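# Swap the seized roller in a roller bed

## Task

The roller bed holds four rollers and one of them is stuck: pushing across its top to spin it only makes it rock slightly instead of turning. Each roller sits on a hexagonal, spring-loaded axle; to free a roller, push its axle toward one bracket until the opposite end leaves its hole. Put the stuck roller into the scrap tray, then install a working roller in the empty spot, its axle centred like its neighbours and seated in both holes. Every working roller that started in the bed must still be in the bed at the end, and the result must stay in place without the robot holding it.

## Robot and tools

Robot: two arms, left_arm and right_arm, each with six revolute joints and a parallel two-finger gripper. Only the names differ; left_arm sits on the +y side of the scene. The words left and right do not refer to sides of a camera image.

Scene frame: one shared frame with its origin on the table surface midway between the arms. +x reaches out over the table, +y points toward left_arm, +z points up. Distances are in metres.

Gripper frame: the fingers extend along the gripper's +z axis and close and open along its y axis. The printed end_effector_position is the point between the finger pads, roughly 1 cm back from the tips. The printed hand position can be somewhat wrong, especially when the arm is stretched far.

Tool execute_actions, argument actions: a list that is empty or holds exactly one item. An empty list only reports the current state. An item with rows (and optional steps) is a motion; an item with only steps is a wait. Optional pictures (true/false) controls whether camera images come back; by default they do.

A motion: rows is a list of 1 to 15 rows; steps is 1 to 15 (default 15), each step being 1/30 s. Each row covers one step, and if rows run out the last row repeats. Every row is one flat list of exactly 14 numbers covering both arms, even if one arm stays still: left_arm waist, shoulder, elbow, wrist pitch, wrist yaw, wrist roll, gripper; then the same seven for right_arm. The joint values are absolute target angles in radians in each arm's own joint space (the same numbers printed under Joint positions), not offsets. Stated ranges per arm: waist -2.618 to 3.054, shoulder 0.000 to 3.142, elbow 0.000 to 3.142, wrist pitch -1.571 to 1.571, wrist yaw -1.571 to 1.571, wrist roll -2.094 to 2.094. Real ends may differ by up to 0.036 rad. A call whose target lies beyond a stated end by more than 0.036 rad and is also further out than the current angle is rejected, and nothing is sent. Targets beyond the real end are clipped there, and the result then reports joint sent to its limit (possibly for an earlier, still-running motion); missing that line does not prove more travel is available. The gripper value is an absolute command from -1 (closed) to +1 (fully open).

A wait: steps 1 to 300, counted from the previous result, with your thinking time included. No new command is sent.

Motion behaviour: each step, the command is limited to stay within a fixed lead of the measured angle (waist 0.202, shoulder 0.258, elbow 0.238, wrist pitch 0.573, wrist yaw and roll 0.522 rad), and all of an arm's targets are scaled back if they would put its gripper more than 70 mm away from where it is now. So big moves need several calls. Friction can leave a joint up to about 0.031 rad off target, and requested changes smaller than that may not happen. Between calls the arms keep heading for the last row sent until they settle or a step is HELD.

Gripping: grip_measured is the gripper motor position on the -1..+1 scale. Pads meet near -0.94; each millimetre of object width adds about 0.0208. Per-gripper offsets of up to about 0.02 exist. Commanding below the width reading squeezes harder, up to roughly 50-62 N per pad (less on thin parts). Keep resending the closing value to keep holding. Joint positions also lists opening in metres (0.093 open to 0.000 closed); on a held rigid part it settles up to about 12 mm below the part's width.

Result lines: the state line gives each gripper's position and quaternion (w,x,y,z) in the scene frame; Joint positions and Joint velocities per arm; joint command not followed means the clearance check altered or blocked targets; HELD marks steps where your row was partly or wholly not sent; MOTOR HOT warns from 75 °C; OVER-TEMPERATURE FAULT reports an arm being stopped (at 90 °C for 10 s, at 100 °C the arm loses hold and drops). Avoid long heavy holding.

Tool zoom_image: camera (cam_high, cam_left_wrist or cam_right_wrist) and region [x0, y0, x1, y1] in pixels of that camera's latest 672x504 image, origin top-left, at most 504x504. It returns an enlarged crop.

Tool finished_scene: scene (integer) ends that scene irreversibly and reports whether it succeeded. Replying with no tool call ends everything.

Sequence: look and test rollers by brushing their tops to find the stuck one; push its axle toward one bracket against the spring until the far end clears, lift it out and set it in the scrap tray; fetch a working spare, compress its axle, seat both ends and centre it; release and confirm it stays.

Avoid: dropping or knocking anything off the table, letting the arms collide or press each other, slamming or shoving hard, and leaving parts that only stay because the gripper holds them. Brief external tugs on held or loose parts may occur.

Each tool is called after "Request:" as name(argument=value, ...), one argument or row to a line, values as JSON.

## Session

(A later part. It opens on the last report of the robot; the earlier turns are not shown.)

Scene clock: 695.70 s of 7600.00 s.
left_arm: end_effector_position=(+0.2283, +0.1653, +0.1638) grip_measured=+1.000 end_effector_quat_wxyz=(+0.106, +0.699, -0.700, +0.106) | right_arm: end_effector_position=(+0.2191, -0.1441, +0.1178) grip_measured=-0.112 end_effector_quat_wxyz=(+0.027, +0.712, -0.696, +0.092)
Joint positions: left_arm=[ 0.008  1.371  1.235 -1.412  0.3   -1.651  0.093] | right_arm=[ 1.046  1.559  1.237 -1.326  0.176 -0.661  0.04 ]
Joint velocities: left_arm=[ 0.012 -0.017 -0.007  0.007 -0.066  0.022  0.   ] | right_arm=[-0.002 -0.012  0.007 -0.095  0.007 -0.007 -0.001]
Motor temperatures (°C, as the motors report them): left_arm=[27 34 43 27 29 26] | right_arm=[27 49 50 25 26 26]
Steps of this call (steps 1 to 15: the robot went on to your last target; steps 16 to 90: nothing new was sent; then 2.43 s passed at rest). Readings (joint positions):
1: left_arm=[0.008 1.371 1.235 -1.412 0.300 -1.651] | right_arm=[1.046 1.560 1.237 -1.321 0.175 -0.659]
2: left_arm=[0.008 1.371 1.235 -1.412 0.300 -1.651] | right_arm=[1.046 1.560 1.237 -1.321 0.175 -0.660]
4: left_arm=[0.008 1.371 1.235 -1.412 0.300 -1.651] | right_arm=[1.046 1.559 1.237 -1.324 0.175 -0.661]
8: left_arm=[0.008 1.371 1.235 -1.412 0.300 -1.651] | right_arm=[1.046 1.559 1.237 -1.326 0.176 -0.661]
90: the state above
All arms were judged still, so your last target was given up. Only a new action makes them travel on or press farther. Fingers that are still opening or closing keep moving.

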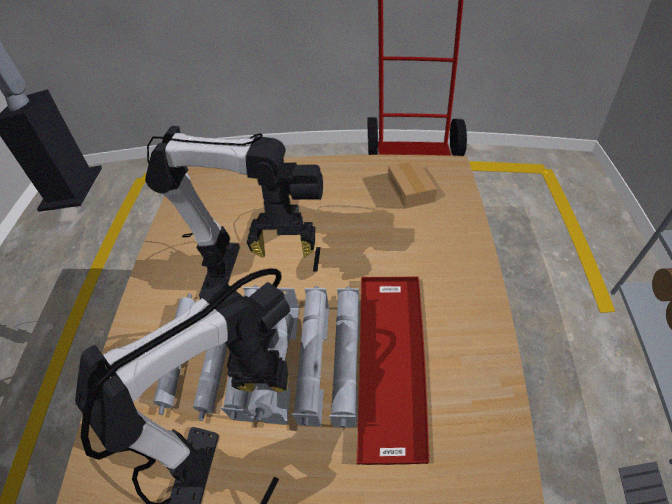

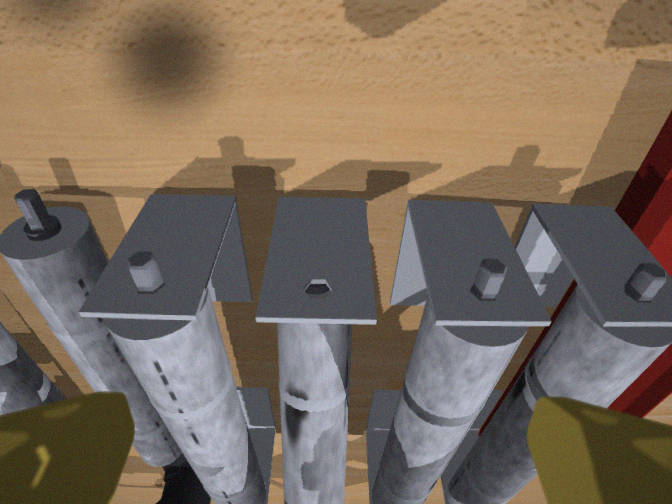

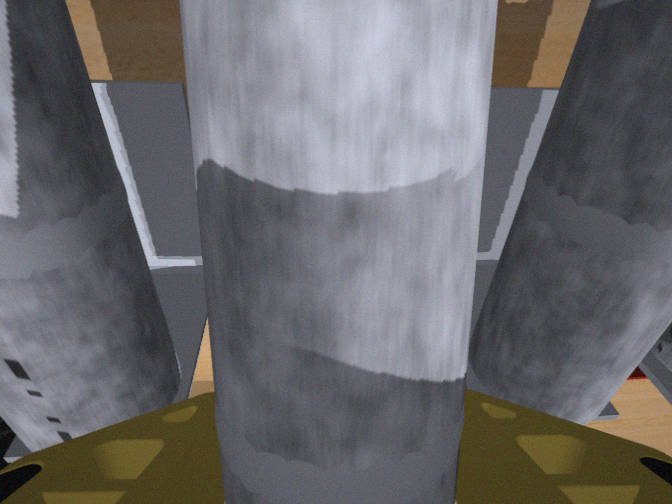

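Request:
execute_actions(
  actions=[
    {"rows":[[0.015,1.362,1.255,-1.42,0.31,-1.66,1,1.036,1.54,1.26,-1.355,0.19,-0.668,-0.3],[0.015,1.362,1.255,-1.42,0.31,-1.66,1,1.034,1.555,1.28,-1.358,0.18,-0.672,-0.3],[0.015,1.362,1.255,-1.42,0.31,-1.66,1,1.031,1.562,1.285,-1.36,0.174,-0.675,-0.3],[0.015,1.362,1.255,-1.42,0.31,-1.66,1,1.028,1.569,1.288,-1.362,0.17,-0.678,-0.3],[0.015,1.362,1.255,-1.42,0.31,-1.66,1,1.025,1.576,1.291,-1.364,0.166,-0.681,-0.3],[0.015,1.362,1.255,-1.42,0.31,-1.66,1,1.022,1.583,1.294,-1.366,0.162,-0.684,-0.3],[0.015,1.362,1.255,-1.42,0.31,-1.66,1,1.019,1.59,1.297,-1.368,0.158,-0.687,-0.3],[0.015,1.362,1.255,-1.42,0.31,-1.66,1,1.016,1.597,1.3,-1.37,0.154,-0.69,-0.3],[0.015,1.362,1.255,-1.42,0.31,-1.66,1,1.013,1.604,1.303,-1.372,0.15,-0.693,-0.3],[0.015,1.362,1.255,-1.42,0.31,-1.66,1,1.01,1.611,1.306,-1.374,0.146,-0.696,-0.3],[0.015,1.362,1.255,-1.42,0.31,-1.66,1,1.007,1.618,1.309,-1.376,0.142,-0.699,-0.3],[0.015,1.362,1.255,-1.42,0.31,-1.66,1,1.004,1.625,1.312,-1.378,0.138,-0.702,-0.3],[0.015,1.362,1.255,-1.42,0.31,-1.66,1,1.001,1.632,1.315,-1.38,0.134,-0.705,-0.3],[0.015,1.362,1.255,-1.42,0.31,-1.66,1,0.998,1.639,1.318,-1.383,0.13,-0.708,-0.3],[0.015,1.362,1.255,-1.42,0.31,-1.66,1,0.995,1.645,1.32,-1.385,0.128,-0.71,-0.3]],"steps":15},
  ],
  pictures=false,
)

Request:
execute_actions(
  actions=[
    {"steps":15},
  ],
)

Scene clock: 723.43 s of 7600.00 s.
left_arm: end_effector_position=(+0.2283, +0.1653, +0.1638) grip_measured=+1.000 end_effector_quat_wxyz=(+0.106, +0.699, -0.700, +0.106) | right_arm: end_effector_position=(+0.2235, -0.1464, +0.1136) grip_measured=-0.112 end_effector_quat_wxyz=(+0.059, +0.709, -0.698, +0.078)
Joint positions: left_arm=[ 0.008  1.371  1.235 -1.412  0.3   -1.651  0.093] | right_arm=[ 1.006  1.618  1.279 -1.364  0.145 -0.692  0.04 ]
Joint velocities: left_arm=[ 0.007  0.012 -0.002 -0.007  0.022  0.051  0.   ] | right_arm=[-0.09   0.173  0.11  -0.095 -0.139 -0.095 -0.   ]
Motor temperatures (°C, as the motors report them): left_arm=[27 34 44 27 28 26] | right_arm=[27 50 49 25 26 26]
Steps of this call (steps 1 to 90: nothing new was sent; then 24.23 s passed at rest; steps 91 to 105: all 15 steps of this action). Readings (joint positions):
91: left_arm=[0.008 1.371 1.235 -1.412 0.300 -1.651] | right_arm=[1.046 1.559 1.237 -1.326 0.176 -0.661]
92: left_arm=[0.008 1.371 1.235 -1.412 0.300 -1.651] | right_arm=[1.046 1.559 1.237 -1.327 0.176 -0.661]
94: left_arm=[0.008 1.371 1.235 -1.412 0.300 -1.651] | right_arm=[1.044 1.560 1.237 -1.327 0.175 -0.663]
98: left_arm=[0.008 1.371 1.235 -1.412 0.300 -1.651] | right_arm=[1.030 1.580 1.250 -1.340 0.166 -0.672]
105: the state above

Scene clock: 723.93 s of 7600.00 s.
left_arm: end_effector_position=(+0.2283, +0.1653, +0.1638) grip_measured=+1.000 end_effector_quat_wxyz=(+0.106, +0.699, -0.700, +0.106) | right_arm: end_effector_position=(+0.2241, -0.1460, +0.1112) grip_measured=-0.112 end_effector_quat_wxyz=(+0.065, +0.709, -0.699, +0.074)
Joint positions: left_arm=[ 0.008  1.371  1.235 -1.412  0.3   -1.651  0.093] | right_arm=[ 0.999  1.632  1.283 -1.365  0.137 -0.697  0.04 ]
Joint velocities: left_arm=[-0.002  0.002  0.017  0.007 -0.007  0.007  0.   ] | right_arm=[ 0.012 -0.012 -0.017 -0.022  0.066  0.007 -0.001]
Motor temperatures (°C, as the motors report them): left_arm=[27 34 44 27 28 26] | right_arm=[27 49 49 25 26 26]
Steps of this call (steps 1 to 15: the robot went on to your last target). Readings (joint positions):
1: left_arm=[0.008 1.371 1.235 -1.412 0.300 -1.651] | right_arm=[1.003 1.624 1.281 -1.365 0.142 -0.694]
2: left_arm=[0.008 1.371 1.235 -1.412 0.300 -1.651] | right_arm=[1.001 1.628 1.282 -1.365 0.140 -0.696]
4: left_arm=[0.008 1.371 1.235 -1.412 0.300 -1.651] | right_arm=[1.000 1.632 1.283 -1.365 0.138 -0.697]
8: left_arm=[0.008 1.371 1.235 -1.412 0.300 -1.651] | right_arm=[0.999 1.632 1.283 -1.365 0.137 -0.697]
15: the state above

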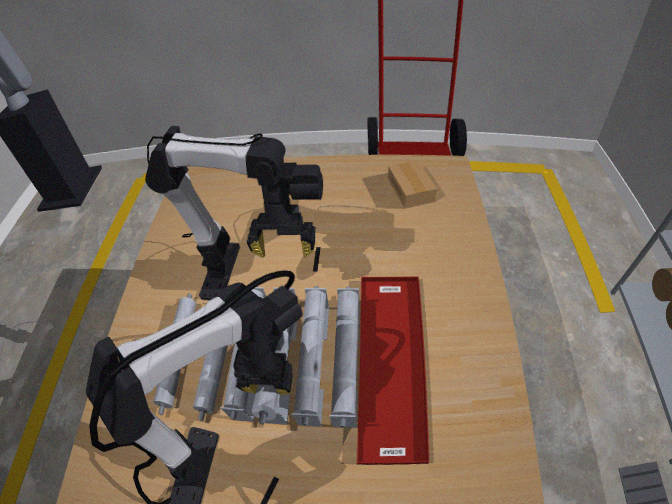

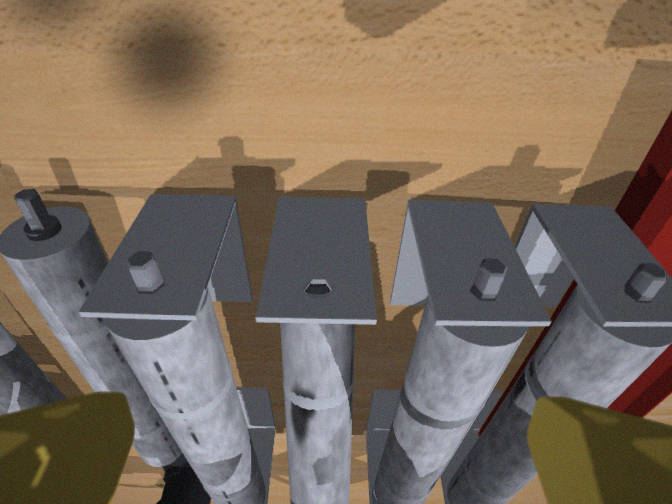

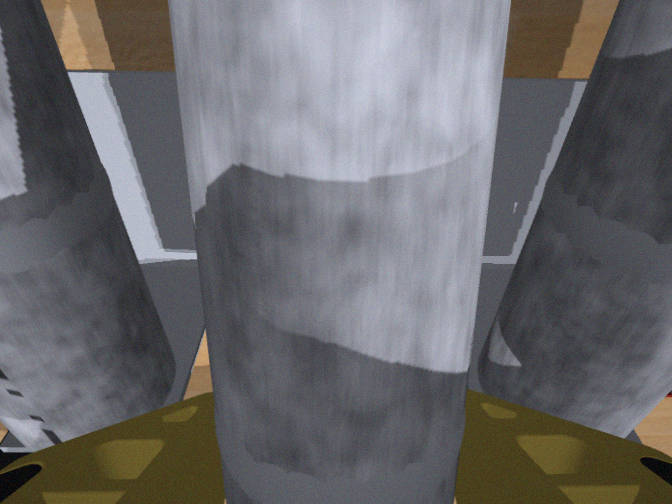

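Lower further until contact.

Request:
execute_actions(
  actions=[
    {"rows":[[0.015,1.362,1.255,-1.42,0.31,-1.66,1,1.0,1.645,1.3,-1.375,0.128,-0.71,-0.3],[0.015,1.362,1.255,-1.42,0.31,-1.66,1,1.005,1.645,1.285,-1.365,0.125,-0.71,-0.3],[0.015,1.362,1.255,-1.42,0.31,-1.66,1,1.005,1.645,1.278,-1.36,0.125,-0.71,-0.3],[0.015,1.362,1.255,-1.42,0.31,-1.66,1,1.005,1.645,1.274,-1.356,0.125,-0.71,-0.3],[0.015,1.362,1.255,-1.42,0.31,-1.66,1,1.005,1.645,1.27,-1.352,0.125,-0.71,-0.3],[0.015,1.362,1.255,-1.42,0.31,-1.66,1,1.005,1.645,1.266,-1.348,0.125,-0.71,-0.3],[0.015,1.362,1.255,-1.42,0.31,-1.66,1,1.005,1.645,1.262,-1.344,0.125,-0.71,-0.3],[0.015,1.362,1.255,-1.42,0.31,-1.66,1,1.005,1.645,1.258,-1.34,0.125,-0.71,-0.3],[0.015,1.362,1.255,-1.42,0.31,-1.66,1,1.005,1.645,1.254,-1.336,0.125,-0.71,-0.3],[0.015,1.362,1.255,-1.42,0.31,-1.66,1,1.005,1.645,1.25,-1.332,0.125,-0.71,-0.3],[0.015,1.362,1.255,-1.42,0.31,-1.66,1,1.005,1.645,1.246,-1.328,0.125,-0.71,-0.3],[0.015,1.362,1.255,-1.42,0.31,-1.66,1,1.005,1.645,1.242,-1.325,0.125,-0.71,-0.3],[0.015,1.362,1.255,-1.42,0.31,-1.66,1,1.005,1.645,1.238,-1.325,0.125,-0.71,-0.3]],"steps":15},
  ],
  pictures=false,
)

Request:
execute_actions(
  actions=[
    {"steps":10},
  ],
)

Scene clock: 740.00 s of 7600.00 s.
left_arm: end_effector_position=(+0.2283, +0.1653, +0.1638) grip_measured=+1.000 end_effector_quat_wxyz=(+0.106, +0.699, -0.700, +0.106) | right_arm: end_effector_position=(+0.2239, -0.1449, +0.1046) grip_measured=-0.112 end_effector_quat_wxyz=(+0.062, +0.709, -0.698, +0.072)
Joint positions: left_arm=[ 0.008  1.371  1.235 -1.412  0.3   -1.651  0.093] | right_arm=[ 0.999  1.632  1.258 -1.333  0.132 -0.699  0.04 ]
Joint velocities: left_arm=[-0.002  0.002 -0.007 -0.022 -0.037 -0.022  0.   ] | right_arm=[-0.012 -0.007 -0.002  0.022 -0.037 -0.022 -0.001]
Motor temperatures (°C, as the motors report them): left_arm=[27 34 44 27 28 26] | right_arm=[27 47 51 25 26 26]
Steps of this call (steps 1 to 15: the robot went on to your last target; steps 16 to 90: nothing new was sent; then 12.57 s passed at rest; steps 91 to 105: all 15 steps of this action). Readings (joint positions):
91: left_arm=[0.008 1.371 1.235 -1.412 0.300 -1.651] | right_arm=[0.999 1.632 1.283 -1.365 0.137 -0.697]
92: left_arm=[0.008 1.371 1.235 -1.412 0.300 -1.651] | right_arm=[0.999 1.632 1.283 -1.365 0.137 -0.697]
94: left_arm=[0.008 1.371 1.235 -1.412 0.300 -1.651] | right_arm=[0.999 1.632 1.283 -1.364 0.137 -0.697]
98: left_arm=[0.008 1.371 1.235 -1.412 0.300 -1.651] | right_arm=[0.999 1.632 1.283 -1.361 0.136 -0.698]
105: the state above

Scene clock: 740.33 s of 7600.00 s.
left_arm: end_effector_position=(+0.2283, +0.1653, +0.1638) grip_measured=+1.000 end_effector_quat_wxyz=(+0.106, +0.699, -0.700, +0.106) | right_arm: end_effector_position=(+0.2240, -0.1449, +0.1046) grip_measured=-0.112 end_effector_quat_wxyz=(+0.062, +0.709, -0.698, +0.072)
Joint positions: left_arm=[ 0.008  1.371  1.235 -1.412  0.3   -1.651  0.093] | right_arm=[ 0.999  1.632  1.258 -1.333  0.132 -0.699  0.04 ]
Joint velocities: left_arm=[-0.007  0.002 -0.002  0.022  0.022 -0.007  0.   ] | right_arm=[ 0.002  0.012 -0.002  0.11  -0.037 -0.007 -0.   ]
Motor temperatures (°C, as the motors report them): left_arm=[27 34 44 27 28 26] | right_arm=[27 47 51 25 26 26]
Steps of this call (steps 1 to 10: the robot went on to your last target). Readings (joint positions):
1: left_arm=[0.008 1.371 1.235 -1.412 0.300 -1.651] | right_arm=[0.999 1.632 1.258 -1.333 0.132 -0.699]
2: left_arm=[0.008 1.371 1.235 -1.412 0.300 -1.651] | right_arm=[0.999 1.632 1.258 -1.333 0.132 -0.699]
4: left_arm=[0.008 1.371 1.235 -1.412 0.300 -1.651] | right_arm=[0.999 1.632 1.258 -1.333 0.132 -0.699]
8: left_arm=[0.008 1.371 1.235 -1.412 0.300 -1.651] | right_arm=[0.999 1.632 1.258 -1.333 0.132 -0.699]
10: the state above

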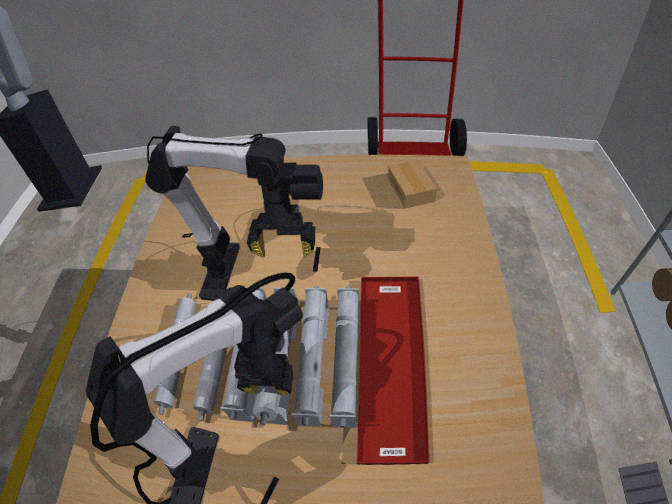

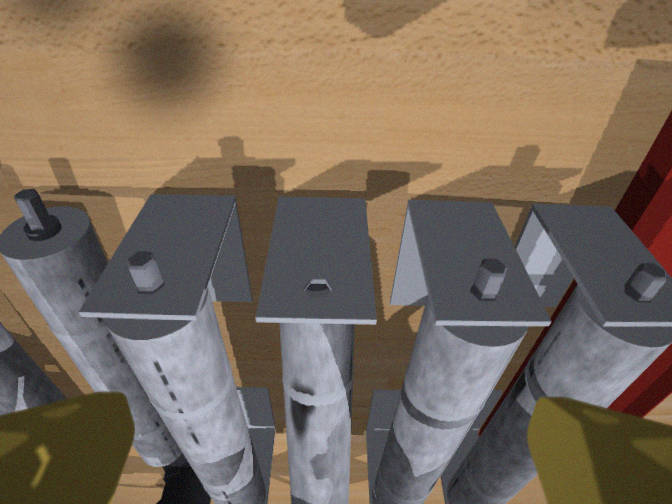

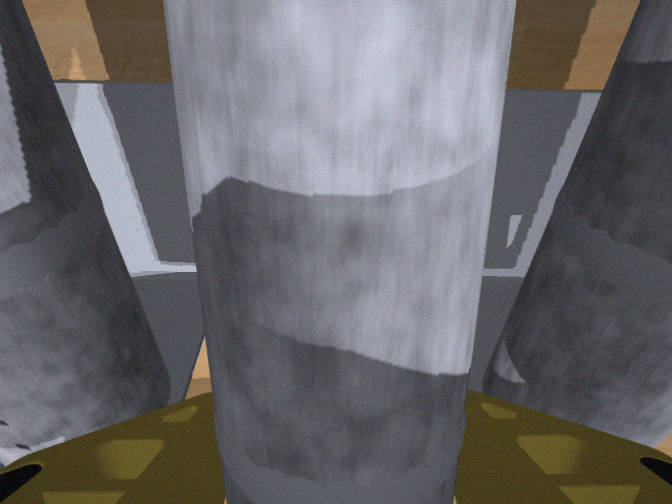

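Request:
execute_actions(
  actions=[
    {"rows":[[0.015,1.362,1.255,-1.42,0.31,-1.66,1,1.005,1.645,1.234,-1.322,0.125,-0.71,-0.3],[0.015,1.362,1.255,-1.42,0.31,-1.66,1,1.005,1.645,1.23,-1.32,0.125,-0.71,-0.3],[0.015,1.362,1.255,-1.42,0.31,-1.66,1,1.005,1.645,1.226,-1.318,0.125,-0.71,-0.3],[0.015,1.362,1.255,-1.42,0.31,-1.66,1,1.005,1.645,1.222,-1.316,0.125,-0.71,-0.3]],"steps":10},
  ],
  pictures=false,
)

Scene clock: 755.90 s of 7600.00 s.
left_arm: end_effector_position=(+0.2283, +0.1653, +0.1638) grip_measured=+1.000 end_effector_quat_wxyz=(+0.106, +0.699, -0.700, +0.106) | right_arm: end_effector_position=(+0.2239, -0.1450, +0.1042) grip_measured=-0.112 end_effector_quat_wxyz=(+0.062, +0.709, -0.698, +0.072)
Joint positions: left_arm=[ 0.008  1.371  1.235 -1.412  0.3   -1.651  0.093] | right_arm=[ 0.999  1.632  1.256 -1.332  0.132 -0.699  0.04 ]
Joint velocities: left_arm=[-0.007 -0.007 -0.007 -0.007 -0.022 -0.081  0.   ] | right_arm=[ 0.007 -0.022  0.002 -0.11   0.037 -0.007 -0.001]
Motor temperatures (°C, as the motors report them): left_arm=[27 34 44 27 28 26] | right_arm=[27 45 49 25 26 26]
Steps of this call (steps 1 to 15: the robot went on to your last target; steps 16 to 90: nothing new was sent; then 12.23 s passed at rest; steps 91 to 100: all 10 steps of this action). Readings (joint positions):
91: left_arm=[0.008 1.371 1.235 -1.412 0.300 -1.651] | right_arm=[0.999 1.632 1.258 -1.333 0.132 -0.699]
92: left_arm=[0.008 1.371 1.235 -1.412 0.300 -1.651] | right_arm=[0.999 1.632 1.258 -1.333 0.132 -0.699]
94: left_arm=[0.008 1.371 1.235 -1.412 0.300 -1.651] | right_arm=[0.999 1.632 1.257 -1.332 0.132 -0.699]
98: left_arm=[0.008 1.371 1.235 -1.412 0.300 -1.651] | right_arm=[0.999 1.632 1.256 -1.332 0.132 -0.699]
100: the state above

Request:
execute_actions(
  actions=[
    {"rows":[[0.015,1.362,1.255,-1.42,0.31,-1.66,1,1.005,1.645,1.25,-1.33,0.132,-0.7,-0.2],[0.015,1.362,1.255,-1.42,0.31,-1.66,1,1.005,1.645,1.26,-1.335,0.135,-0.7,-0.1],[0.015,1.362,1.255,-1.42,0.31,-1.66,1,1.005,1.645,1.265,-1.335,0.135,-0.7,-0.03],[0.015,1.362,1.255,-1.42,0.31,-1.66,1,1.005,1.645,1.265,-1.335,0.135,-0.7,0.03],[0.015,1.362,1.255,-1.42,0.31,-1.66,1,1.005,1.645,1.265,-1.335,0.135,-0.7,0.09],[0.015,1.362,1.255,-1.42,0.31,-1.66,1,1.005,1.645,1.265,-1.335,0.135,-0.7,0.15],[0.015,1.362,1.255,-1.42,0.31,-1.66,1,1.005,1.645,1.265,-1.335,0.135,-0.7,0.22]],"steps":12},
  ],
  pictures=false,
)

Request:
execute_actions(
  actions=[
    {"rows":[[0.015,1.362,1.255,-1.42,0.31,-1.66,1,1.012,1.655,1.285,-1.345,0.143,-0.685,0.22],[0.015,1.362,1.255,-1.42,0.31,-1.66,1,1.018,1.667,1.295,-1.348,0.144,-0.677,0.22],[0.015,1.362,1.255,-1.42,0.31,-1.66,1,1.024,1.68,1.305,-1.351,0.145,-0.669,0.22],[0.015,1.362,1.255,-1.42,0.31,-1.66,1,1.031,1.692,1.315,-1.354,0.146,-0.661,0.22],[0.015,1.362,1.255,-1.42,0.31,-1.66,1,1.037,1.705,1.325,-1.357,0.146,-0.653,0.22],[0.015,1.362,1.255,-1.42,0.31,-1.66,1,1.044,1.717,1.335,-1.36,0.147,-0.645,0.22],[0.015,1.362,1.255,-1.42,0.31,-1.66,1,1.05,1.73,1.345,-1.362,0.147,-0.637,0.22],[0.015,1.362,1.255,-1.42,0.31,-1.66,1,1.057,1.742,1.355,-1.364,0.148,-0.629,0.22],[0.015,1.362,1.255,-1.42,0.31,-1.66,1,1.063,1.755,1.365,-1.366,0.148,-0.621,0.22],[0.015,1.362,1.255,-1.42,0.31,-1.66,1,1.07,1.767,1.375,-1.368,0.149,-0.613,0.22],[0.015,1.362,1.255,-1.42,0.31,-1.66,1,1.076,1.78,1.385,-1.37,0.149,-0.605,0.22],[0.015,1.362,1.255,-1.42,0.31,-1.66,1,1.082,1.792,1.395,-1.372,0.15,-0.598,0.22],[0.015,1.362,1.255,-1.42,0.31,-1.66,1,1.089,1.805,1.405,-1.374,0.15,-0.592,0.22],[0.015,1.362,1.255,-1.42,0.31,-1.66,1,1.095,1.817,1.415,-1.376,0.151,-0.587,0.22],[0.015,1.362,1.255,-1.42,0.31,-1.66,1,1.101,1.829,1.425,-1.376,0.151,-0.587,0.22]],"steps":15},
  ],
  pictures=false,
)

Request:
execute_actions(
  actions=[
    {"steps":10},
  ],
)

Scene clock: 801.73 s of 7600.00 s.
left_arm: end_effector_position=(+0.2283, +0.1653, +0.1638) grip_measured=+1.000 end_effector_quat_wxyz=(+0.106, +0.699, -0.700, +0.106) | right_arm: end_effector_position=(+0.2240, -0.1450, +0.1042) grip_measured=+0.219 end_effector_quat_wxyz=(+0.062, +0.709, -0.698, +0.072)
Joint positions: left_arm=[ 0.008  1.371  1.235 -1.412  0.3   -1.651  0.093] | right_arm=[ 0.999  1.632  1.256 -1.332  0.132 -0.699  0.056]
Joint velocities: left_arm=[-0.027 -0.012 -0.002 -0.022 -0.037 -0.037  0.   ] | right_arm=[ 0.012  0.007  0.012  0.022 -0.037 -0.007 -0.   ]
Motor temperatures (°C, as the motors report them): left_arm=[27 35 45 27 27 26] | right_arm=[27 42 45 25 26 26]
Steps of this call (steps 1 to 15: the robot went on to your last target; steps 16 to 90: nothing new was sent; then 42.43 s passed at rest; steps 91 to 102: all 12 steps of this action). Readings (joint positions):
91: left_arm=[0.008 1.371 1.235 -1.412 0.300 -1.651] | right_arm=[0.999 1.632 1.256 -1.332 0.132 -0.699]
92: left_arm=[0.008 1.371 1.235 -1.412 0.300 -1.651] | right_arm=[0.999 1.632 1.256 -1.332 0.132 -0.699]
94: left_arm=[0.008 1.371 1.235 -1.412 0.300 -1.651] | right_arm=[0.999 1.632 1.256 -1.332 0.132 -0.699]
98: left_arm=[0.008 1.371 1.235 -1.412 0.300 -1.651] | right_arm=[0.999 1.632 1.256 -1.332 0.132 -0.699]
102: the state above

Scene clock: 802.23 s of 7600.00 s.
left_arm: end_effector_position=(+0.2283, +0.1653, +0.1638) grip_measured=+1.000 end_effector_quat_wxyz=(+0.106, +0.699, -0.700, +0.106) | right_arm: end_effector_position=(+0.2241, -0.1104, +0.0918) grip_measured=+0.219 end_effector_quat_wxyz=(+0.086, +0.709, -0.695, +0.084)
Joint positions: left_arm=[ 0.008  1.371  1.235 -1.412  0.3   -1.651  0.093] | right_arm=[ 1.081  1.792  1.38  -1.357  0.137 -0.616  0.056]
Joint velocities: left_arm=[ 0.007  0.002  0.002 -0.037 -0.066 -0.007  0.   ] | right_arm=[ 0.164  0.335  0.281 -0.051  0.007  0.183 -0.001]
Motor temperatures (°C, as the motors report them): left_arm=[27 35 45 27 27 26] | right_arm=[27 42 45 25 26 26]
Steps of this call (steps 1 to 15: all 15 steps of this action). Readings (joint positions):
1: left_arm=[0.008 1.371 1.235 -1.412 0.300 -1.651] | right_arm=[0.999 1.632 1.256 -1.332 0.132 -0.698]
2: left_arm=[0.008 1.371 1.235 -1.412 0.300 -1.651] | right_arm=[1.001 1.634 1.258 -1.334 0.133 -0.695]
4: left_arm=[0.008 1.371 1.235 -1.412 0.300 -1.651] | right_arm=[1.009 1.650 1.272 -1.342 0.134 -0.688]
8: left_arm=[0.008 1.371 1.235 -1.412 0.300 -1.651] | right_arm=[1.036 1.703 1.311 -1.347 0.135 -0.664]
15: the state above

Scene clock: 802.57 s of 7600.00 s.
left_arm: end_effector_position=(+0.2283, +0.1653, +0.1638) grip_measured=+1.000 end_effector_quat_wxyz=(+0.106, +0.699, -0.700, +0.106) | right_arm: end_effector_position=(+0.2233, -0.1064, +0.0892) grip_measured=+0.219 end_effector_quat_wxyz=(+0.090, +0.706, -0.697, +0.088)
Joint positions: left_arm=[ 0.008  1.371  1.235 -1.412  0.3   -1.651  0.093] | right_arm=[ 1.093  1.815  1.395 -1.362  0.139 -0.596  0.056]
Joint velocities: left_arm=[-0.012  0.007  0.007 -0.051 -0.037 -0.007  0.   ] | right_arm=[ 0.002  0.002  0.017 -0.066 -0.007 -0.051 -0.001]
Motor temperatures (°C, as the motors report them): left_arm=[27 35 45 27 27 26] | right_arm=[27 42 45 25 26 26]
Steps of this call (steps 1 to 10: the robot went on to your last target). Readings (joint positions):
1: left_arm=[0.008 1.371 1.235 -1.412 0.300 -1.651] | right_arm=[1.087 1.803 1.388 -1.358 0.137 -0.612]
2: left_arm=[0.008 1.371 1.235 -1.412 0.300 -1.651] | right_arm=[1.091 1.810 1.393 -1.358 0.139 -0.608]
4: left_arm=[0.008 1.371 1.235 -1.412 0.300 -1.651] | right_arm=[1.093 1.815 1.395 -1.358 0.139 -0.603]
8: left_arm=[0.008 1.371 1.235 -1.412 0.300 -1.651] | right_arm=[1.093 1.815 1.395 -1.361 0.139 -0.598]
10: the state above

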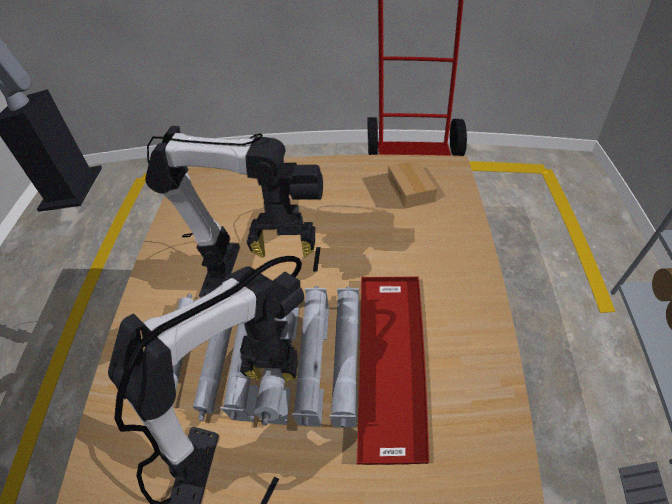

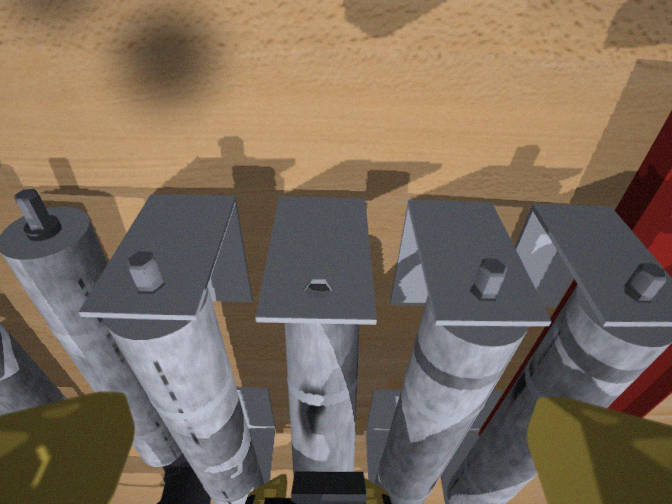

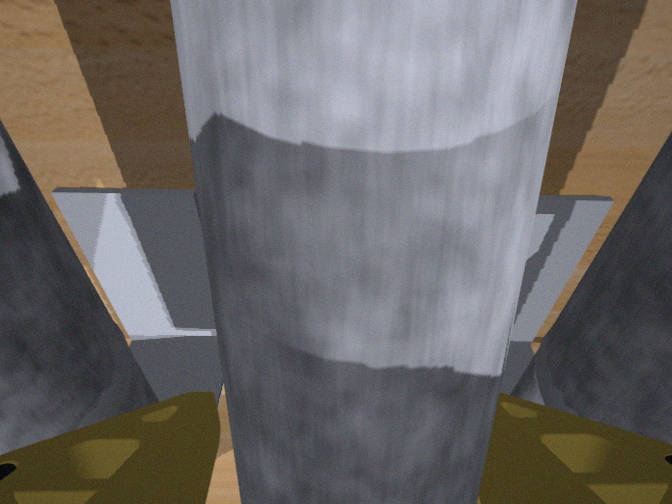

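Request:
execute_actions(
  actions=[
    {"rows":[[0.015,1.362,1.255,-1.42,0.31,-1.66,1,1.106,1.841,1.44,-1.384,0.152,-0.578,0.22],[0.015,1.362,1.255,-1.42,0.31,-1.66,1,1.111,1.853,1.453,-1.389,0.153,-0.572,0.22],[0.015,1.362,1.255,-1.42,0.31,-1.66,1,1.117,1.865,1.465,-1.394,0.154,-0.566,0.22],[0.015,1.362,1.255,-1.42,0.31,-1.66,1,1.122,1.877,1.477,-1.399,0.155,-0.56,0.22],[0.015,1.362,1.255,-1.42,0.31,-1.66,1,1.127,1.889,1.489,-1.403,0.156,-0.554,0.22],[0.015,1.362,1.255,-1.42,0.31,-1.66,1,1.132,1.901,1.501,-1.407,0.157,-0.548,0.22],[0.015,1.362,1.255,-1.42,0.31,-1.66,1,1.137,1.913,1.513,-1.411,0.158,-0.542,0.22],[0.015,1.362,1.255,-1.42,0.31,-1.66,1,1.142,1.925,1.525,-1.415,0.159,-0.536,0.22],[0.015,1.362,1.255,-1.42,0.31,-1.66,1,1.147,1.937,1.537,-1.419,0.16,-0.53,0.22],[0.015,1.362,1.255,-1.42,0.31,-1.66,1,1.152,1.949,1.549,-1.423,0.161,-0.524,0.22],[0.015,1.362,1.255,-1.42,0.31,-1.66,1,1.157,1.961,1.561,-1.427,0.162,-0.518,0.22],[0.015,1.362,1.255,-1.42,0.31,-1.66,1,1.162,1.973,1.573,-1.431,0.163,-0.512,0.22],[0.015,1.362,1.255,-1.42,0.31,-1.66,1,1.167,1.985,1.585,-1.435,0.164,-0.507,0.22],[0.015,1.362,1.255,-1.42,0.31,-1.66,1,1.172,1.997,1.597,-1.437,0.165,-0.503,0.22],[0.015,1.362,1.255,-1.42,0.31,-1.66,1,1.176,2.009,1.609,-1.437,0.165,-0.503,0.22]],"steps":15},
  ],
  pictures=false,
)

Request:
execute_actions(
  actions=[
    {"steps":10},
  ],
)

Scene clock: 822.47 s of 7600.00 s.
left_arm: end_effector_position=(+0.2283, +0.1653, +0.1638) grip_measured=+1.000 end_effector_quat_wxyz=(+0.106, +0.699, -0.700, +0.106) | right_arm: end_effector_position=(+0.2250, -0.0702, +0.0803) grip_measured=+0.219 end_effector_quat_wxyz=(+0.104, +0.704, -0.695, +0.104)
Joint positions: left_arm=[ 0.008  1.371  1.235 -1.412  0.3   -1.651  0.093] | right_arm=[ 1.159  1.973  1.561 -1.413  0.149 -0.528  0.056]
Joint velocities: left_arm=[ 0.002  0.002  0.002  0.037 -0.037  0.051  0.   ] | right_arm=[ 0.115  0.335  0.33  -0.051 -0.066  0.125  0.   ]
Motor temperatures (°C, as the motors report them): left_arm=[27 35 45 27 27 26] | right_arm=[27 43 48 25 26 26]
Steps of this call (steps 1 to 30: the robot went on to your last target; steps 31 to 90: nothing new was sent; then 16.40 s passed at rest; steps 91 to 105: all 15 steps of this action). Readings (joint positions):
91: left_arm=[0.008 1.371 1.235 -1.412 0.300 -1.651] | right_arm=[1.093 1.816 1.398 -1.365 0.139 -0.593]
92: left_arm=[0.008 1.371 1.235 -1.412 0.300 -1.651] | right_arm=[1.094 1.821 1.405 -1.371 0.140 -0.590]
94: left_arm=[0.008 1.371 1.235 -1.412 0.300 -1.651] | right_arm=[1.101 1.838 1.429 -1.379 0.142 -0.583]
98: left_arm=[0.008 1.371 1.235 -1.412 0.300 -1.651] | right_arm=[1.124 1.886 1.479 -1.389 0.144 -0.565]
105: the state above

Scene clock: 822.80 s of 7600.00 s.
left_arm: end_effector_position=(+0.2283, +0.1653, +0.1638) grip_measured=+1.000 end_effector_quat_wxyz=(+0.106, +0.699, -0.700, +0.106) | right_arm: end_effector_position=(+0.2241, -0.0666, +0.0786) grip_measured=+0.219 end_effector_quat_wxyz=(+0.107, +0.702, -0.695, +0.108)
Joint positions: left_arm=[ 0.008  1.371  1.235 -1.412  0.3   -1.651  0.093] | right_arm=[ 1.169  1.994  1.58  -1.422  0.153 -0.512  0.056]
Joint velocities: left_arm=[-0.002 -0.012 -0.012 -0.051 -0.007  0.007  0.   ] | right_arm=[ 0.012 -0.002 -0.022  0.007 -0.007 -0.007  0.001]
Motor temperatures (°C, as the motors report them): left_arm=[27 35 45 27 27 26] | right_arm=[27 43 48 25 26 26]
Steps of this call (steps 1 to 10: the robot went on to your last target). Readings (joint positions):
1: left_arm=[0.008 1.371 1.235 -1.412 0.300 -1.651] | right_arm=[1.163 1.983 1.570 -1.413 0.150 -0.524]
2: left_arm=[0.008 1.371 1.235 -1.412 0.300 -1.651] | right_arm=[1.167 1.990 1.576 -1.414 0.150 -0.521]
4: left_arm=[0.008 1.371 1.235 -1.412 0.300 -1.651] | right_arm=[1.169 1.994 1.579 -1.418 0.153 -0.517]
8: left_arm=[0.008 1.371 1.235 -1.412 0.300 -1.651] | right_arm=[1.169 1.994 1.580 -1.422 0.153 -0.513]
10: the state above

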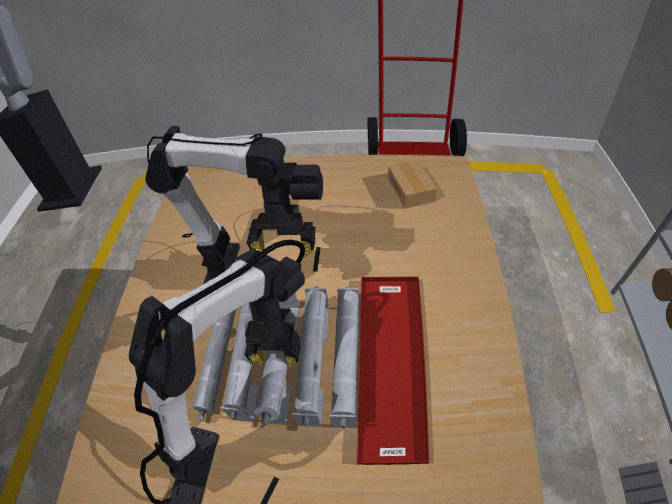

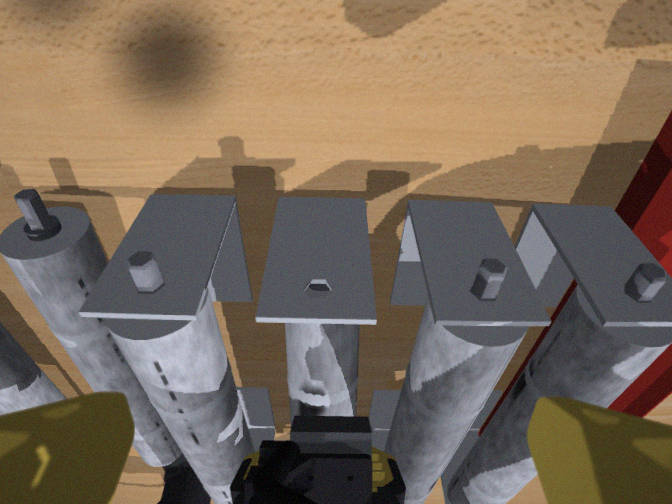

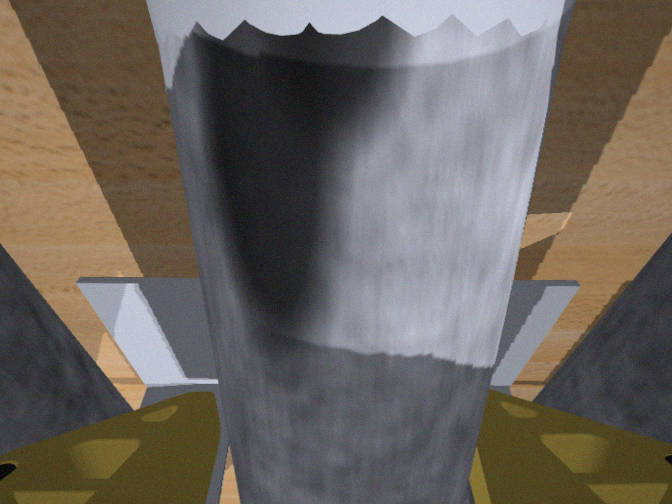

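Request:
execute_actions(
  actions=[
    {"rows":[[0.015,1.362,1.255,-1.42,0.31,-1.66,1,1.176,2.014,1.609,-1.43,0.165,-0.503,0.22],[0.015,1.362,1.255,-1.42,0.31,-1.66,1,1.176,2.019,1.609,-1.425,0.165,-0.503,0.22],[0.015,1.362,1.255,-1.42,0.31,-1.66,1,1.176,2.023,1.609,-1.425,0.165,-0.503,0.22],[0.015,1.362,1.255,-1.42,0.31,-1.66,1,1.176,2.023,1.609,-1.425,0.165,-0.503,0.2],[0.015,1.362,1.255,-1.42,0.31,-1.66,1,1.176,2.023,1.609,-1.425,0.165,-0.503,0.16],[0.015,1.362,1.255,-1.42,0.31,-1.66,1,1.176,2.023,1.609,-1.425,0.165,-0.503,0.12],[0.015,1.362,1.255,-1.42,0.31,-1.66,1,1.176,2.023,1.609,-1.425,0.165,-0.503,0.08],[0.015,1.362,1.255,-1.42,0.31,-1.66,1,1.176,2.023,1.609,-1.425,0.165,-0.503,0.03],[0.015,1.362,1.255,-1.42,0.31,-1.66,1,1.176,2.023,1.609,-1.425,0.165,-0.503,-0.03],[0.015,1.362,1.255,-1.42,0.31,-1.66,1,1.176,2.023,1.609,-1.425,0.165,-0.503,-0.1],[0.015,1.362,1.255,-1.42,0.31,-1.66,1,1.176,2.01,1.609,-1.44,0.165,-0.503,-0.2],[0.015,1.362,1.255,-1.42,0.31,-1.66,1,1.17,1.99,1.609,-1.45,0.165,-0.51,-0.3]],"steps":15},
  ],
  pictures=false,
)

Request:
execute_actions(
  actions=[
    {"rows":[[0.015,1.362,1.255,-1.42,0.31,-1.66,1,1.16,1.965,1.607,-1.45,0.16,-0.52,-0.3],[0.015,1.362,1.255,-1.42,0.31,-1.66,1,1.157,1.952,1.605,-1.45,0.155,-0.524,-0.3],[0.015,1.362,1.255,-1.42,0.31,-1.66,1,1.154,1.94,1.603,-1.449,0.15,-0.528,-0.3],[0.015,1.362,1.255,-1.42,0.31,-1.66,1,1.15,1.928,1.601,-1.448,0.143,-0.532,-0.3],[0.015,1.362,1.255,-1.42,0.31,-1.66,1,1.146,1.916,1.599,-1.447,0.136,-0.537,-0.3],[0.015,1.362,1.255,-1.42,0.31,-1.66,1,1.142,1.904,1.597,-1.446,0.129,-0.542,-0.3],[0.015,1.362,1.255,-1.42,0.31,-1.66,1,1.138,1.892,1.595,-1.445,0.122,-0.547,-0.3],[0.015,1.362,1.255,-1.42,0.31,-1.66,1,1.134,1.88,1.593,-1.444,0.115,-0.552,-0.3],[0.015,1.362,1.255,-1.42,0.31,-1.66,1,1.13,1.868,1.591,-1.443,0.108,-0.557,-0.3],[0.015,1.362,1.255,-1.42,0.31,-1.66,1,1.126,1.856,1.589,-1.442,0.101,-0.562,-0.3],[0.015,1.362,1.255,-1.42,0.31,-1.66,1,1.122,1.844,1.587,-1.441,0.094,-0.567,-0.3],[0.015,1.362,1.255,-1.42,0.31,-1.66,1,1.118,1.832,1.585,-1.44,0.087,-0.572,-0.3],[0.015,1.362,1.255,-1.42,0.31,-1.66,1,1.114,1.82,1.583,-1.439,0.08,-0.577,-0.3],[0.015,1.362,1.255,-1.42,0.31,-1.66,1,1.11,1.808,1.581,-1.438,0.073,-0.582,-0.3],[0.015,1.362,1.255,-1.42,0.31,-1.66,1,1.106,1.796,1.579,-1.437,0.066,-0.587,-0.3]],"steps":15},
  ],
)

Scene clock: 874.83 s of 7600.00 s.
left_arm: end_effector_position=(+0.2283, +0.1653, +0.1638) grip_measured=+1.000 end_effector_quat_wxyz=(+0.106, +0.699, -0.700, +0.106) | right_arm: end_effector_position=(+0.2251, -0.0679, +0.0756) grip_measured=-0.120 end_effector_quat_wxyz=(+0.112, +0.702, -0.695, +0.114)
Joint positions: left_arm=[ 0.008  1.371  1.235 -1.412  0.3   -1.651  0.093] | right_arm=[ 1.169  2.005  1.58  -1.424  0.162 -0.51   0.039]
Joint velocities: left_arm=[ 0.002 -0.007  0.017 -0.051  0.051  0.007  0.   ] | right_arm=[ 0.002 -0.007 -0.007 -0.051 -0.022  0.081  0.001]
Motor temperatures (°C, as the motors report them): left_arm=[27 35 46 27 27 26] | right_arm=[27 46 50 25 26 26]
Steps of this call (steps 1 to 30: the robot went on to your last target; steps 31 to 90: nothing new was sent; then 48.53 s passed at rest; steps 91 to 105: all 15 steps of this action). Readings (joint positions):
91: left_arm=[0.008 1.371 1.235 -1.412 0.300 -1.651] | right_arm=[1.169 1.994 1.580 -1.424 0.153 -0.510]
92: left_arm=[0.008 1.371 1.235 -1.412 0.300 -1.651] | right_arm=[1.169 1.994 1.580 -1.424 0.153 -0.510]
94: left_arm=[0.008 1.371 1.235 -1.412 0.300 -1.651] | right_arm=[1.169 1.997 1.580 -1.424 0.154 -0.510]
98: left_arm=[0.008 1.371 1.235 -1.412 0.300 -1.651] | right_arm=[1.169 2.005 1.580 -1.423 0.162 -0.509]
105: the state above

Scene clock: 875.33 s of 7600.00 s.
left_arm: end_effector_position=(+0.2283, +0.1653, +0.1638) grip_measured=+1.000 end_effector_quat_wxyz=(+0.106, +0.699, -0.700, +0.106) | right_arm: end_effector_position=(+0.2312, -0.0646, +0.1145) grip_measured=-0.120 end_effector_quat_wxyz=(+0.048, +0.703, -0.707, +0.058)
Joint positions: left_arm=[ 0.008  1.371  1.235 -1.412  0.3   -1.651  0.093] | right_arm=[ 1.121  1.866  1.58  -1.403  0.092 -0.559  0.039]
Joint velocities: left_arm=[-0.012  0.002  0.007 -0.022  0.007  0.022  0.   ] | right_arm=[-0.12  -0.349 -0.037  0.022 -0.11  -0.139 -0.001]
Motor temperatures (°C, as the motors report them): left_arm=[27 35 46 27 27 26] | right_arm=[27 46 50 25 26 26]
Steps of this call (steps 1 to 15: all 15 steps of this action). Readings (joint positions):
1: left_arm=[0.008 1.371 1.235 -1.412 0.300 -1.651] | right_arm=[1.169 2.004 1.580 -1.424 0.162 -0.511]
2: left_arm=[0.008 1.371 1.235 -1.412 0.300 -1.651] | right_arm=[1.168 2.003 1.580 -1.423 0.161 -0.512]
4: left_arm=[0.008 1.371 1.235 -1.412 0.300 -1.651] | right_arm=[1.165 1.999 1.580 -1.419 0.154 -0.516]
8: left_arm=[0.008 1.371 1.235 -1.412 0.300 -1.651] | right_arm=[1.152 1.963 1.580 -1.406 0.131 -0.529]
15: the state above

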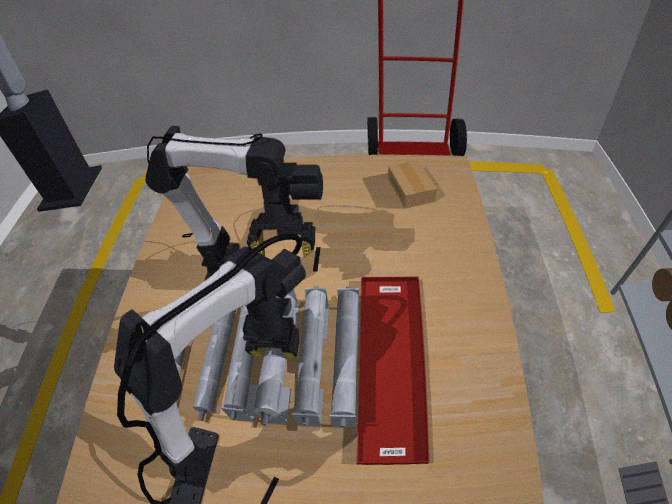

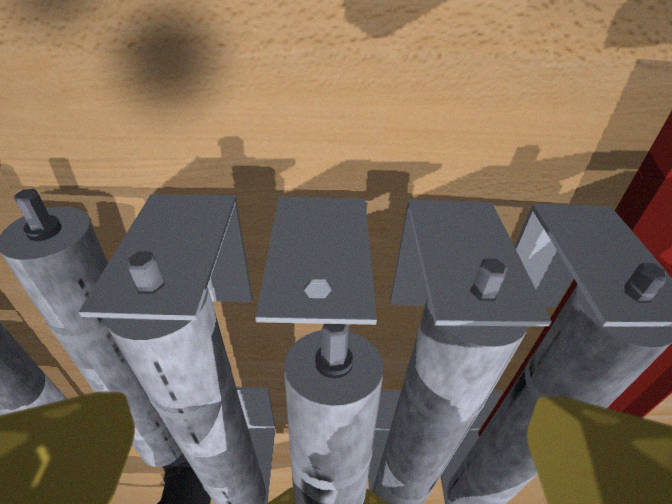

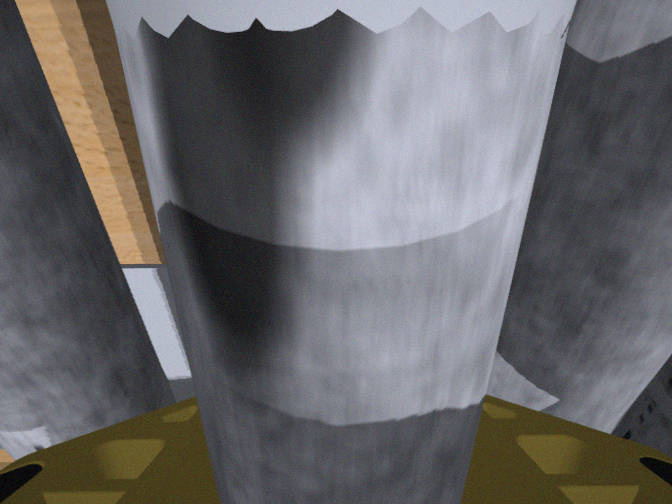

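Request:
execute_actions(
  actions=[
    {"rows":[[0.015,1.362,1.255,-1.42,0.31,-1.66,1,1.102,1.785,1.585,-1.437,0.06,-0.592,-0.3],[0.015,1.362,1.255,-1.42,0.31,-1.66,1,1.098,1.773,1.59,-1.437,0.055,-0.597,-0.3],[0.015,1.362,1.255,-1.42,0.31,-1.66,1,1.093,1.76,1.6,-1.437,0.05,-0.603,-0.3],[0.015,1.362,1.255,-1.42,0.31,-1.66,1,1.088,1.747,1.61,-1.437,0.045,-0.609,-0.3],[0.015,1.362,1.255,-1.42,0.31,-1.66,1,1.082,1.735,1.62,-1.437,0.04,-0.616,-0.3],[0.015,1.362,1.255,-1.42,0.31,-1.66,1,1.075,1.724,1.63,-1.437,0.035,-0.624,-0.3],[0.015,1.362,1.255,-1.42,0.31,-1.66,1,1.065,1.715,1.64,-1.435,0.03,-0.635,-0.3],[0.015,1.362,1.255,-1.42,0.31,-1.66,1,1.053,1.71,1.65,-1.432,0.03,-0.648,-0.3],[0.015,1.362,1.255,-1.42,0.31,-1.66,1,1.04,1.715,1.662,-1.428,0.035,-0.662,-0.3],[0.015,1.362,1.255,-1.42,0.31,-1.66,1,1.026,1.725,1.675,-1.423,0.04,-0.677,-0.3],[0.015,1.362,1.255,-1.42,0.31,-1.66,1,1.011,1.74,1.69,-1.418,0.046,-0.692,-0.3],[0.015,1.362,1.255,-1.42,0.31,-1.66,1,0.996,1.755,1.706,-1.412,0.052,-0.707,-0.3],[0.015,1.362,1.255,-1.42,0.31,-1.66,1,0.981,1.77,1.723,-1.406,0.058,-0.722,-0.3],[0.015,1.362,1.255,-1.42,0.31,-1.66,1,0.966,1.785,1.74,-1.4,0.064,-0.737,-0.3],[0.015,1.362,1.255,-1.42,0.31,-1.66,1,0.951,1.8,1.758,-1.394,0.07,-0.752,-0.3]],"steps":15},
  ],
  pictures=false,
)

Request:
execute_actions(
  actions=[
    {"rows":[[0.015,1.362,1.255,-1.42,0.31,-1.66,1,0.937,1.815,1.777,-1.388,0.075,-0.766,-0.3],[0.015,1.362,1.255,-1.42,0.31,-1.66,1,0.923,1.831,1.796,-1.382,0.08,-0.78,-0.3],[0.015,1.362,1.255,-1.42,0.31,-1.66,1,0.909,1.847,1.815,-1.376,0.085,-0.794,-0.3],[0.015,1.362,1.255,-1.42,0.31,-1.66,1,0.895,1.863,1.834,-1.37,0.09,-0.808,-0.3],[0.015,1.362,1.255,-1.42,0.31,-1.66,1,0.882,1.879,1.853,-1.364,0.095,-0.822,-0.3],[0.015,1.362,1.255,-1.42,0.31,-1.66,1,0.869,1.895,1.872,-1.358,0.1,-0.835,-0.3],[0.015,1.362,1.255,-1.42,0.31,-1.66,1,0.856,1.911,1.891,-1.352,0.105,-0.848,-0.3],[0.015,1.362,1.255,-1.42,0.31,-1.66,1,0.843,1.927,1.91,-1.346,0.11,-0.861,-0.3],[0.015,1.362,1.255,-1.42,0.31,-1.66,1,0.831,1.943,1.929,-1.34,0.115,-0.874,-0.3],[0.015,1.362,1.255,-1.42,0.31,-1.66,1,0.819,1.959,1.948,-1.334,0.12,-0.886,-0.3],[0.015,1.362,1.255,-1.42,0.31,-1.66,1,0.807,1.975,1.967,-1.328,0.125,-0.898,-0.3],[0.015,1.362,1.255,-1.42,0.31,-1.66,1,0.796,1.991,1.986,-1.321,0.13,-0.91,-0.3],[0.015,1.362,1.255,-1.42,0.31,-1.66,1,0.785,2.007,2.005,-1.314,0.135,-0.921,-0.3],[0.015,1.362,1.255,-1.42,0.31,-1.66,1,0.775,2.022,2.023,-1.307,0.14,-0.931,-0.3],[0.015,1.362,1.255,-1.42,0.31,-1.66,1,0.766,2.035,2.04,-1.3,0.145,-0.94,-0.3]],"steps":15},
  ],
  pictures=false,
)

Request:
execute_actions(
  actions=[
    {"steps":15},
  ],
)

Scene clock: 951.67 s of 7600.00 s.
left_arm: end_effector_position=(+0.2283, +0.1653, +0.1638) grip_measured=+1.000 end_effector_quat_wxyz=(+0.106, +0.699, -0.700, +0.106) | right_arm: end_effector_position=(+0.2679, -0.0740, +0.1629) grip_measured=-0.120 end_effector_quat_wxyz=(-0.023, +0.701, -0.713, +0.018)
Joint positions: left_arm=[ 0.008  1.371  1.235 -1.412  0.3   -1.651  0.093] | right_arm=[ 0.987  1.783  1.676 -1.421  0.039 -0.689  0.039]
Joint velocities: left_arm=[ 0.017 -0.007 -0.007  0.007 -0.037 -0.051  0.   ] | right_arm=[-0.452  0.286  0.574 -0.051  0.081 -0.374 -0.   ]
Motor temperatures (°C, as the motors report them): left_arm=[27 35 46 27 27 26] | right_arm=[27 58 48 25 26 26]
Steps of this call (steps 1 to 30: the robot went on to your last target; steps 31 to 90: nothing new was sent; then 72.83 s passed at rest; steps 91 to 105: all 15 steps of this action). Readings (joint positions):
91: left_arm=[0.008 1.371 1.235 -1.412 0.300 -1.651] | right_arm=[1.113 1.838 1.580 -1.405 0.069 -0.580]
92: left_arm=[0.008 1.371 1.235 -1.412 0.300 -1.651] | right_arm=[1.113 1.837 1.580 -1.405 0.067 -0.582]
94: left_arm=[0.008 1.371 1.235 -1.412 0.300 -1.651] | right_arm=[1.108 1.828 1.580 -1.405 0.060 -0.588]
98: left_arm=[0.008 1.371 1.235 -1.412 0.300 -1.651] | right_arm=[1.084 1.783 1.582 -1.407 0.043 -0.610]
105: the state above

Scene clock: 952.17 s of 7600.00 s.
left_arm: end_effector_position=(+0.2283, +0.1653, +0.1638) grip_measured=+1.000 end_effector_quat_wxyz=(+0.106, +0.699, -0.700, +0.106) | right_arm: end_effector_position=(+0.3839, -0.0789, +0.1485) grip_measured=-0.120 end_effector_quat_wxyz=(-0.058, +0.697, -0.712, +0.057)
Joint positions: left_arm=[ 0.008  1.371  1.235 -1.412  0.3   -1.651  0.093] | right_arm=[ 0.791  2.036  1.95  -1.356  0.101 -0.886  0.039]
Joint velocities: left_arm=[-0.022  0.017 -0.012 -0.051 -0.095  0.022  0.   ] | right_arm=[-0.3    0.432  0.51   0.154  0.066 -0.33   0.   ]
Motor temperatures (°C, as the motors report them): left_arm=[27 35 46 27 27 26] | right_arm=[27 58 48 25 26 26]
Steps of this call (steps 1 to 15: all 15 steps of this action). Readings (joint positions):
1: left_arm=[0.008 1.371 1.235 -1.412 0.300 -1.651] | right_arm=[0.972 1.795 1.695 -1.420 0.042 -0.702]
2: left_arm=[0.008 1.371 1.235 -1.412 0.300 -1.651] | right_arm=[0.957 1.809 1.714 -1.419 0.046 -0.716]
4: left_arm=[0.008 1.371 1.235 -1.412 0.300 -1.651] | right_arm=[0.927 1.842 1.751 -1.412 0.053 -0.743]
8: left_arm=[0.008 1.371 1.235 -1.412 0.300 -1.651] | right_arm=[0.874 1.917 1.822 -1.392 0.070 -0.797]
15: the state above

Scene clock: 952.67 s of 7600.00 s.
left_arm: end_effector_position=(+0.2283, +0.1653, +0.1638) grip_measured=+1.000 end_effector_quat_wxyz=(+0.106, +0.699, -0.700, +0.106) | right_arm: end_effector_position=(+0.4045, -0.0831, +0.1463) grip_measured=-0.120 end_effector_quat_wxyz=(-0.070, +0.701, -0.706, +0.073)
Joint positions: left_arm=[ 0.008  1.371  1.235 -1.412  0.3   -1.651  0.093] | right_arm=[ 0.764  2.065  1.978 -1.324  0.125 -0.932  0.039]
Joint velocities: left_arm=[ 0.007 -0.002 -0.002  0.007  0.022  0.007  0.   ] | right_arm=[-0.002 -0.017 -0.002 -0.051 -0.066 -0.007 -0.001]
Motor temperatures (°C, as the motors report them): left_arm=[27 35 46 27 27 26] | right_arm=[27 59 48 25 26 26]
Steps of this call (steps 1 to 15: the robot went on to your last target). Readings (joint positions):
1: left_arm=[0.008 1.371 1.235 -1.412 0.300 -1.651] | right_arm=[0.782 2.049 1.964 -1.348 0.106 -0.896]
2: left_arm=[0.008 1.371 1.235 -1.412 0.300 -1.651] | right_arm=[0.774 2.057 1.972 -1.338 0.112 -0.903]
4: left_arm=[0.008 1.371 1.235 -1.412 0.300 -1.651] | right_arm=[0.765 2.065 1.978 -1.324 0.121 -0.913]
8: left_arm=[0.008 1.371 1.235 -1.412 0.300 -1.651] | right_arm=[0.764 2.065 1.978 -1.323 0.125 -0.925]
15: the state above

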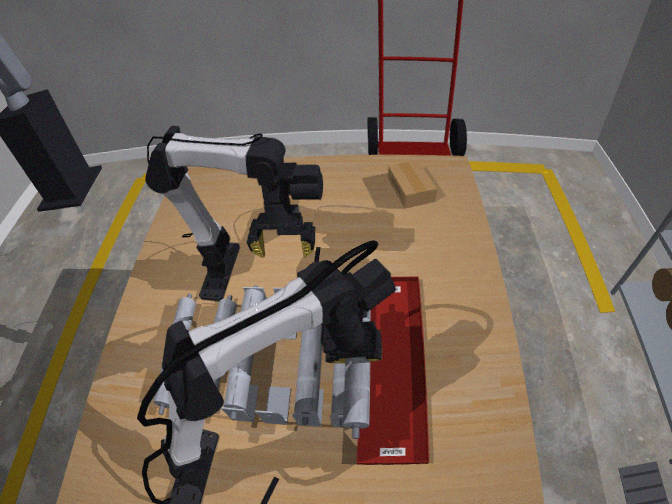

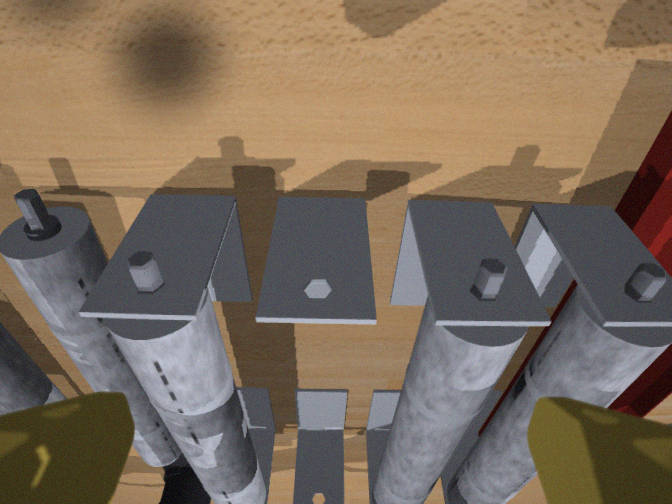

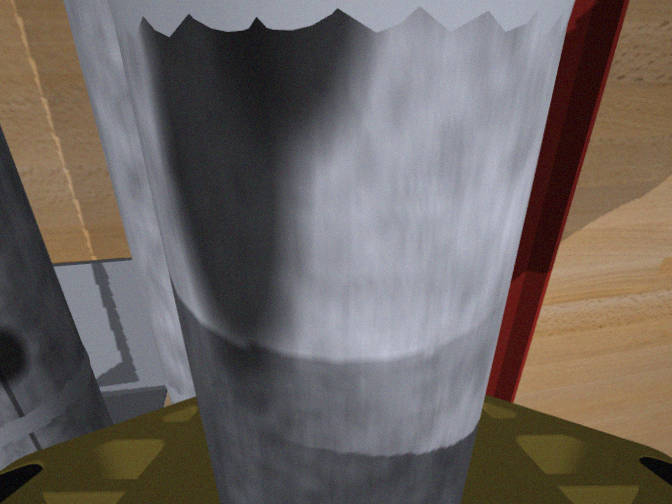

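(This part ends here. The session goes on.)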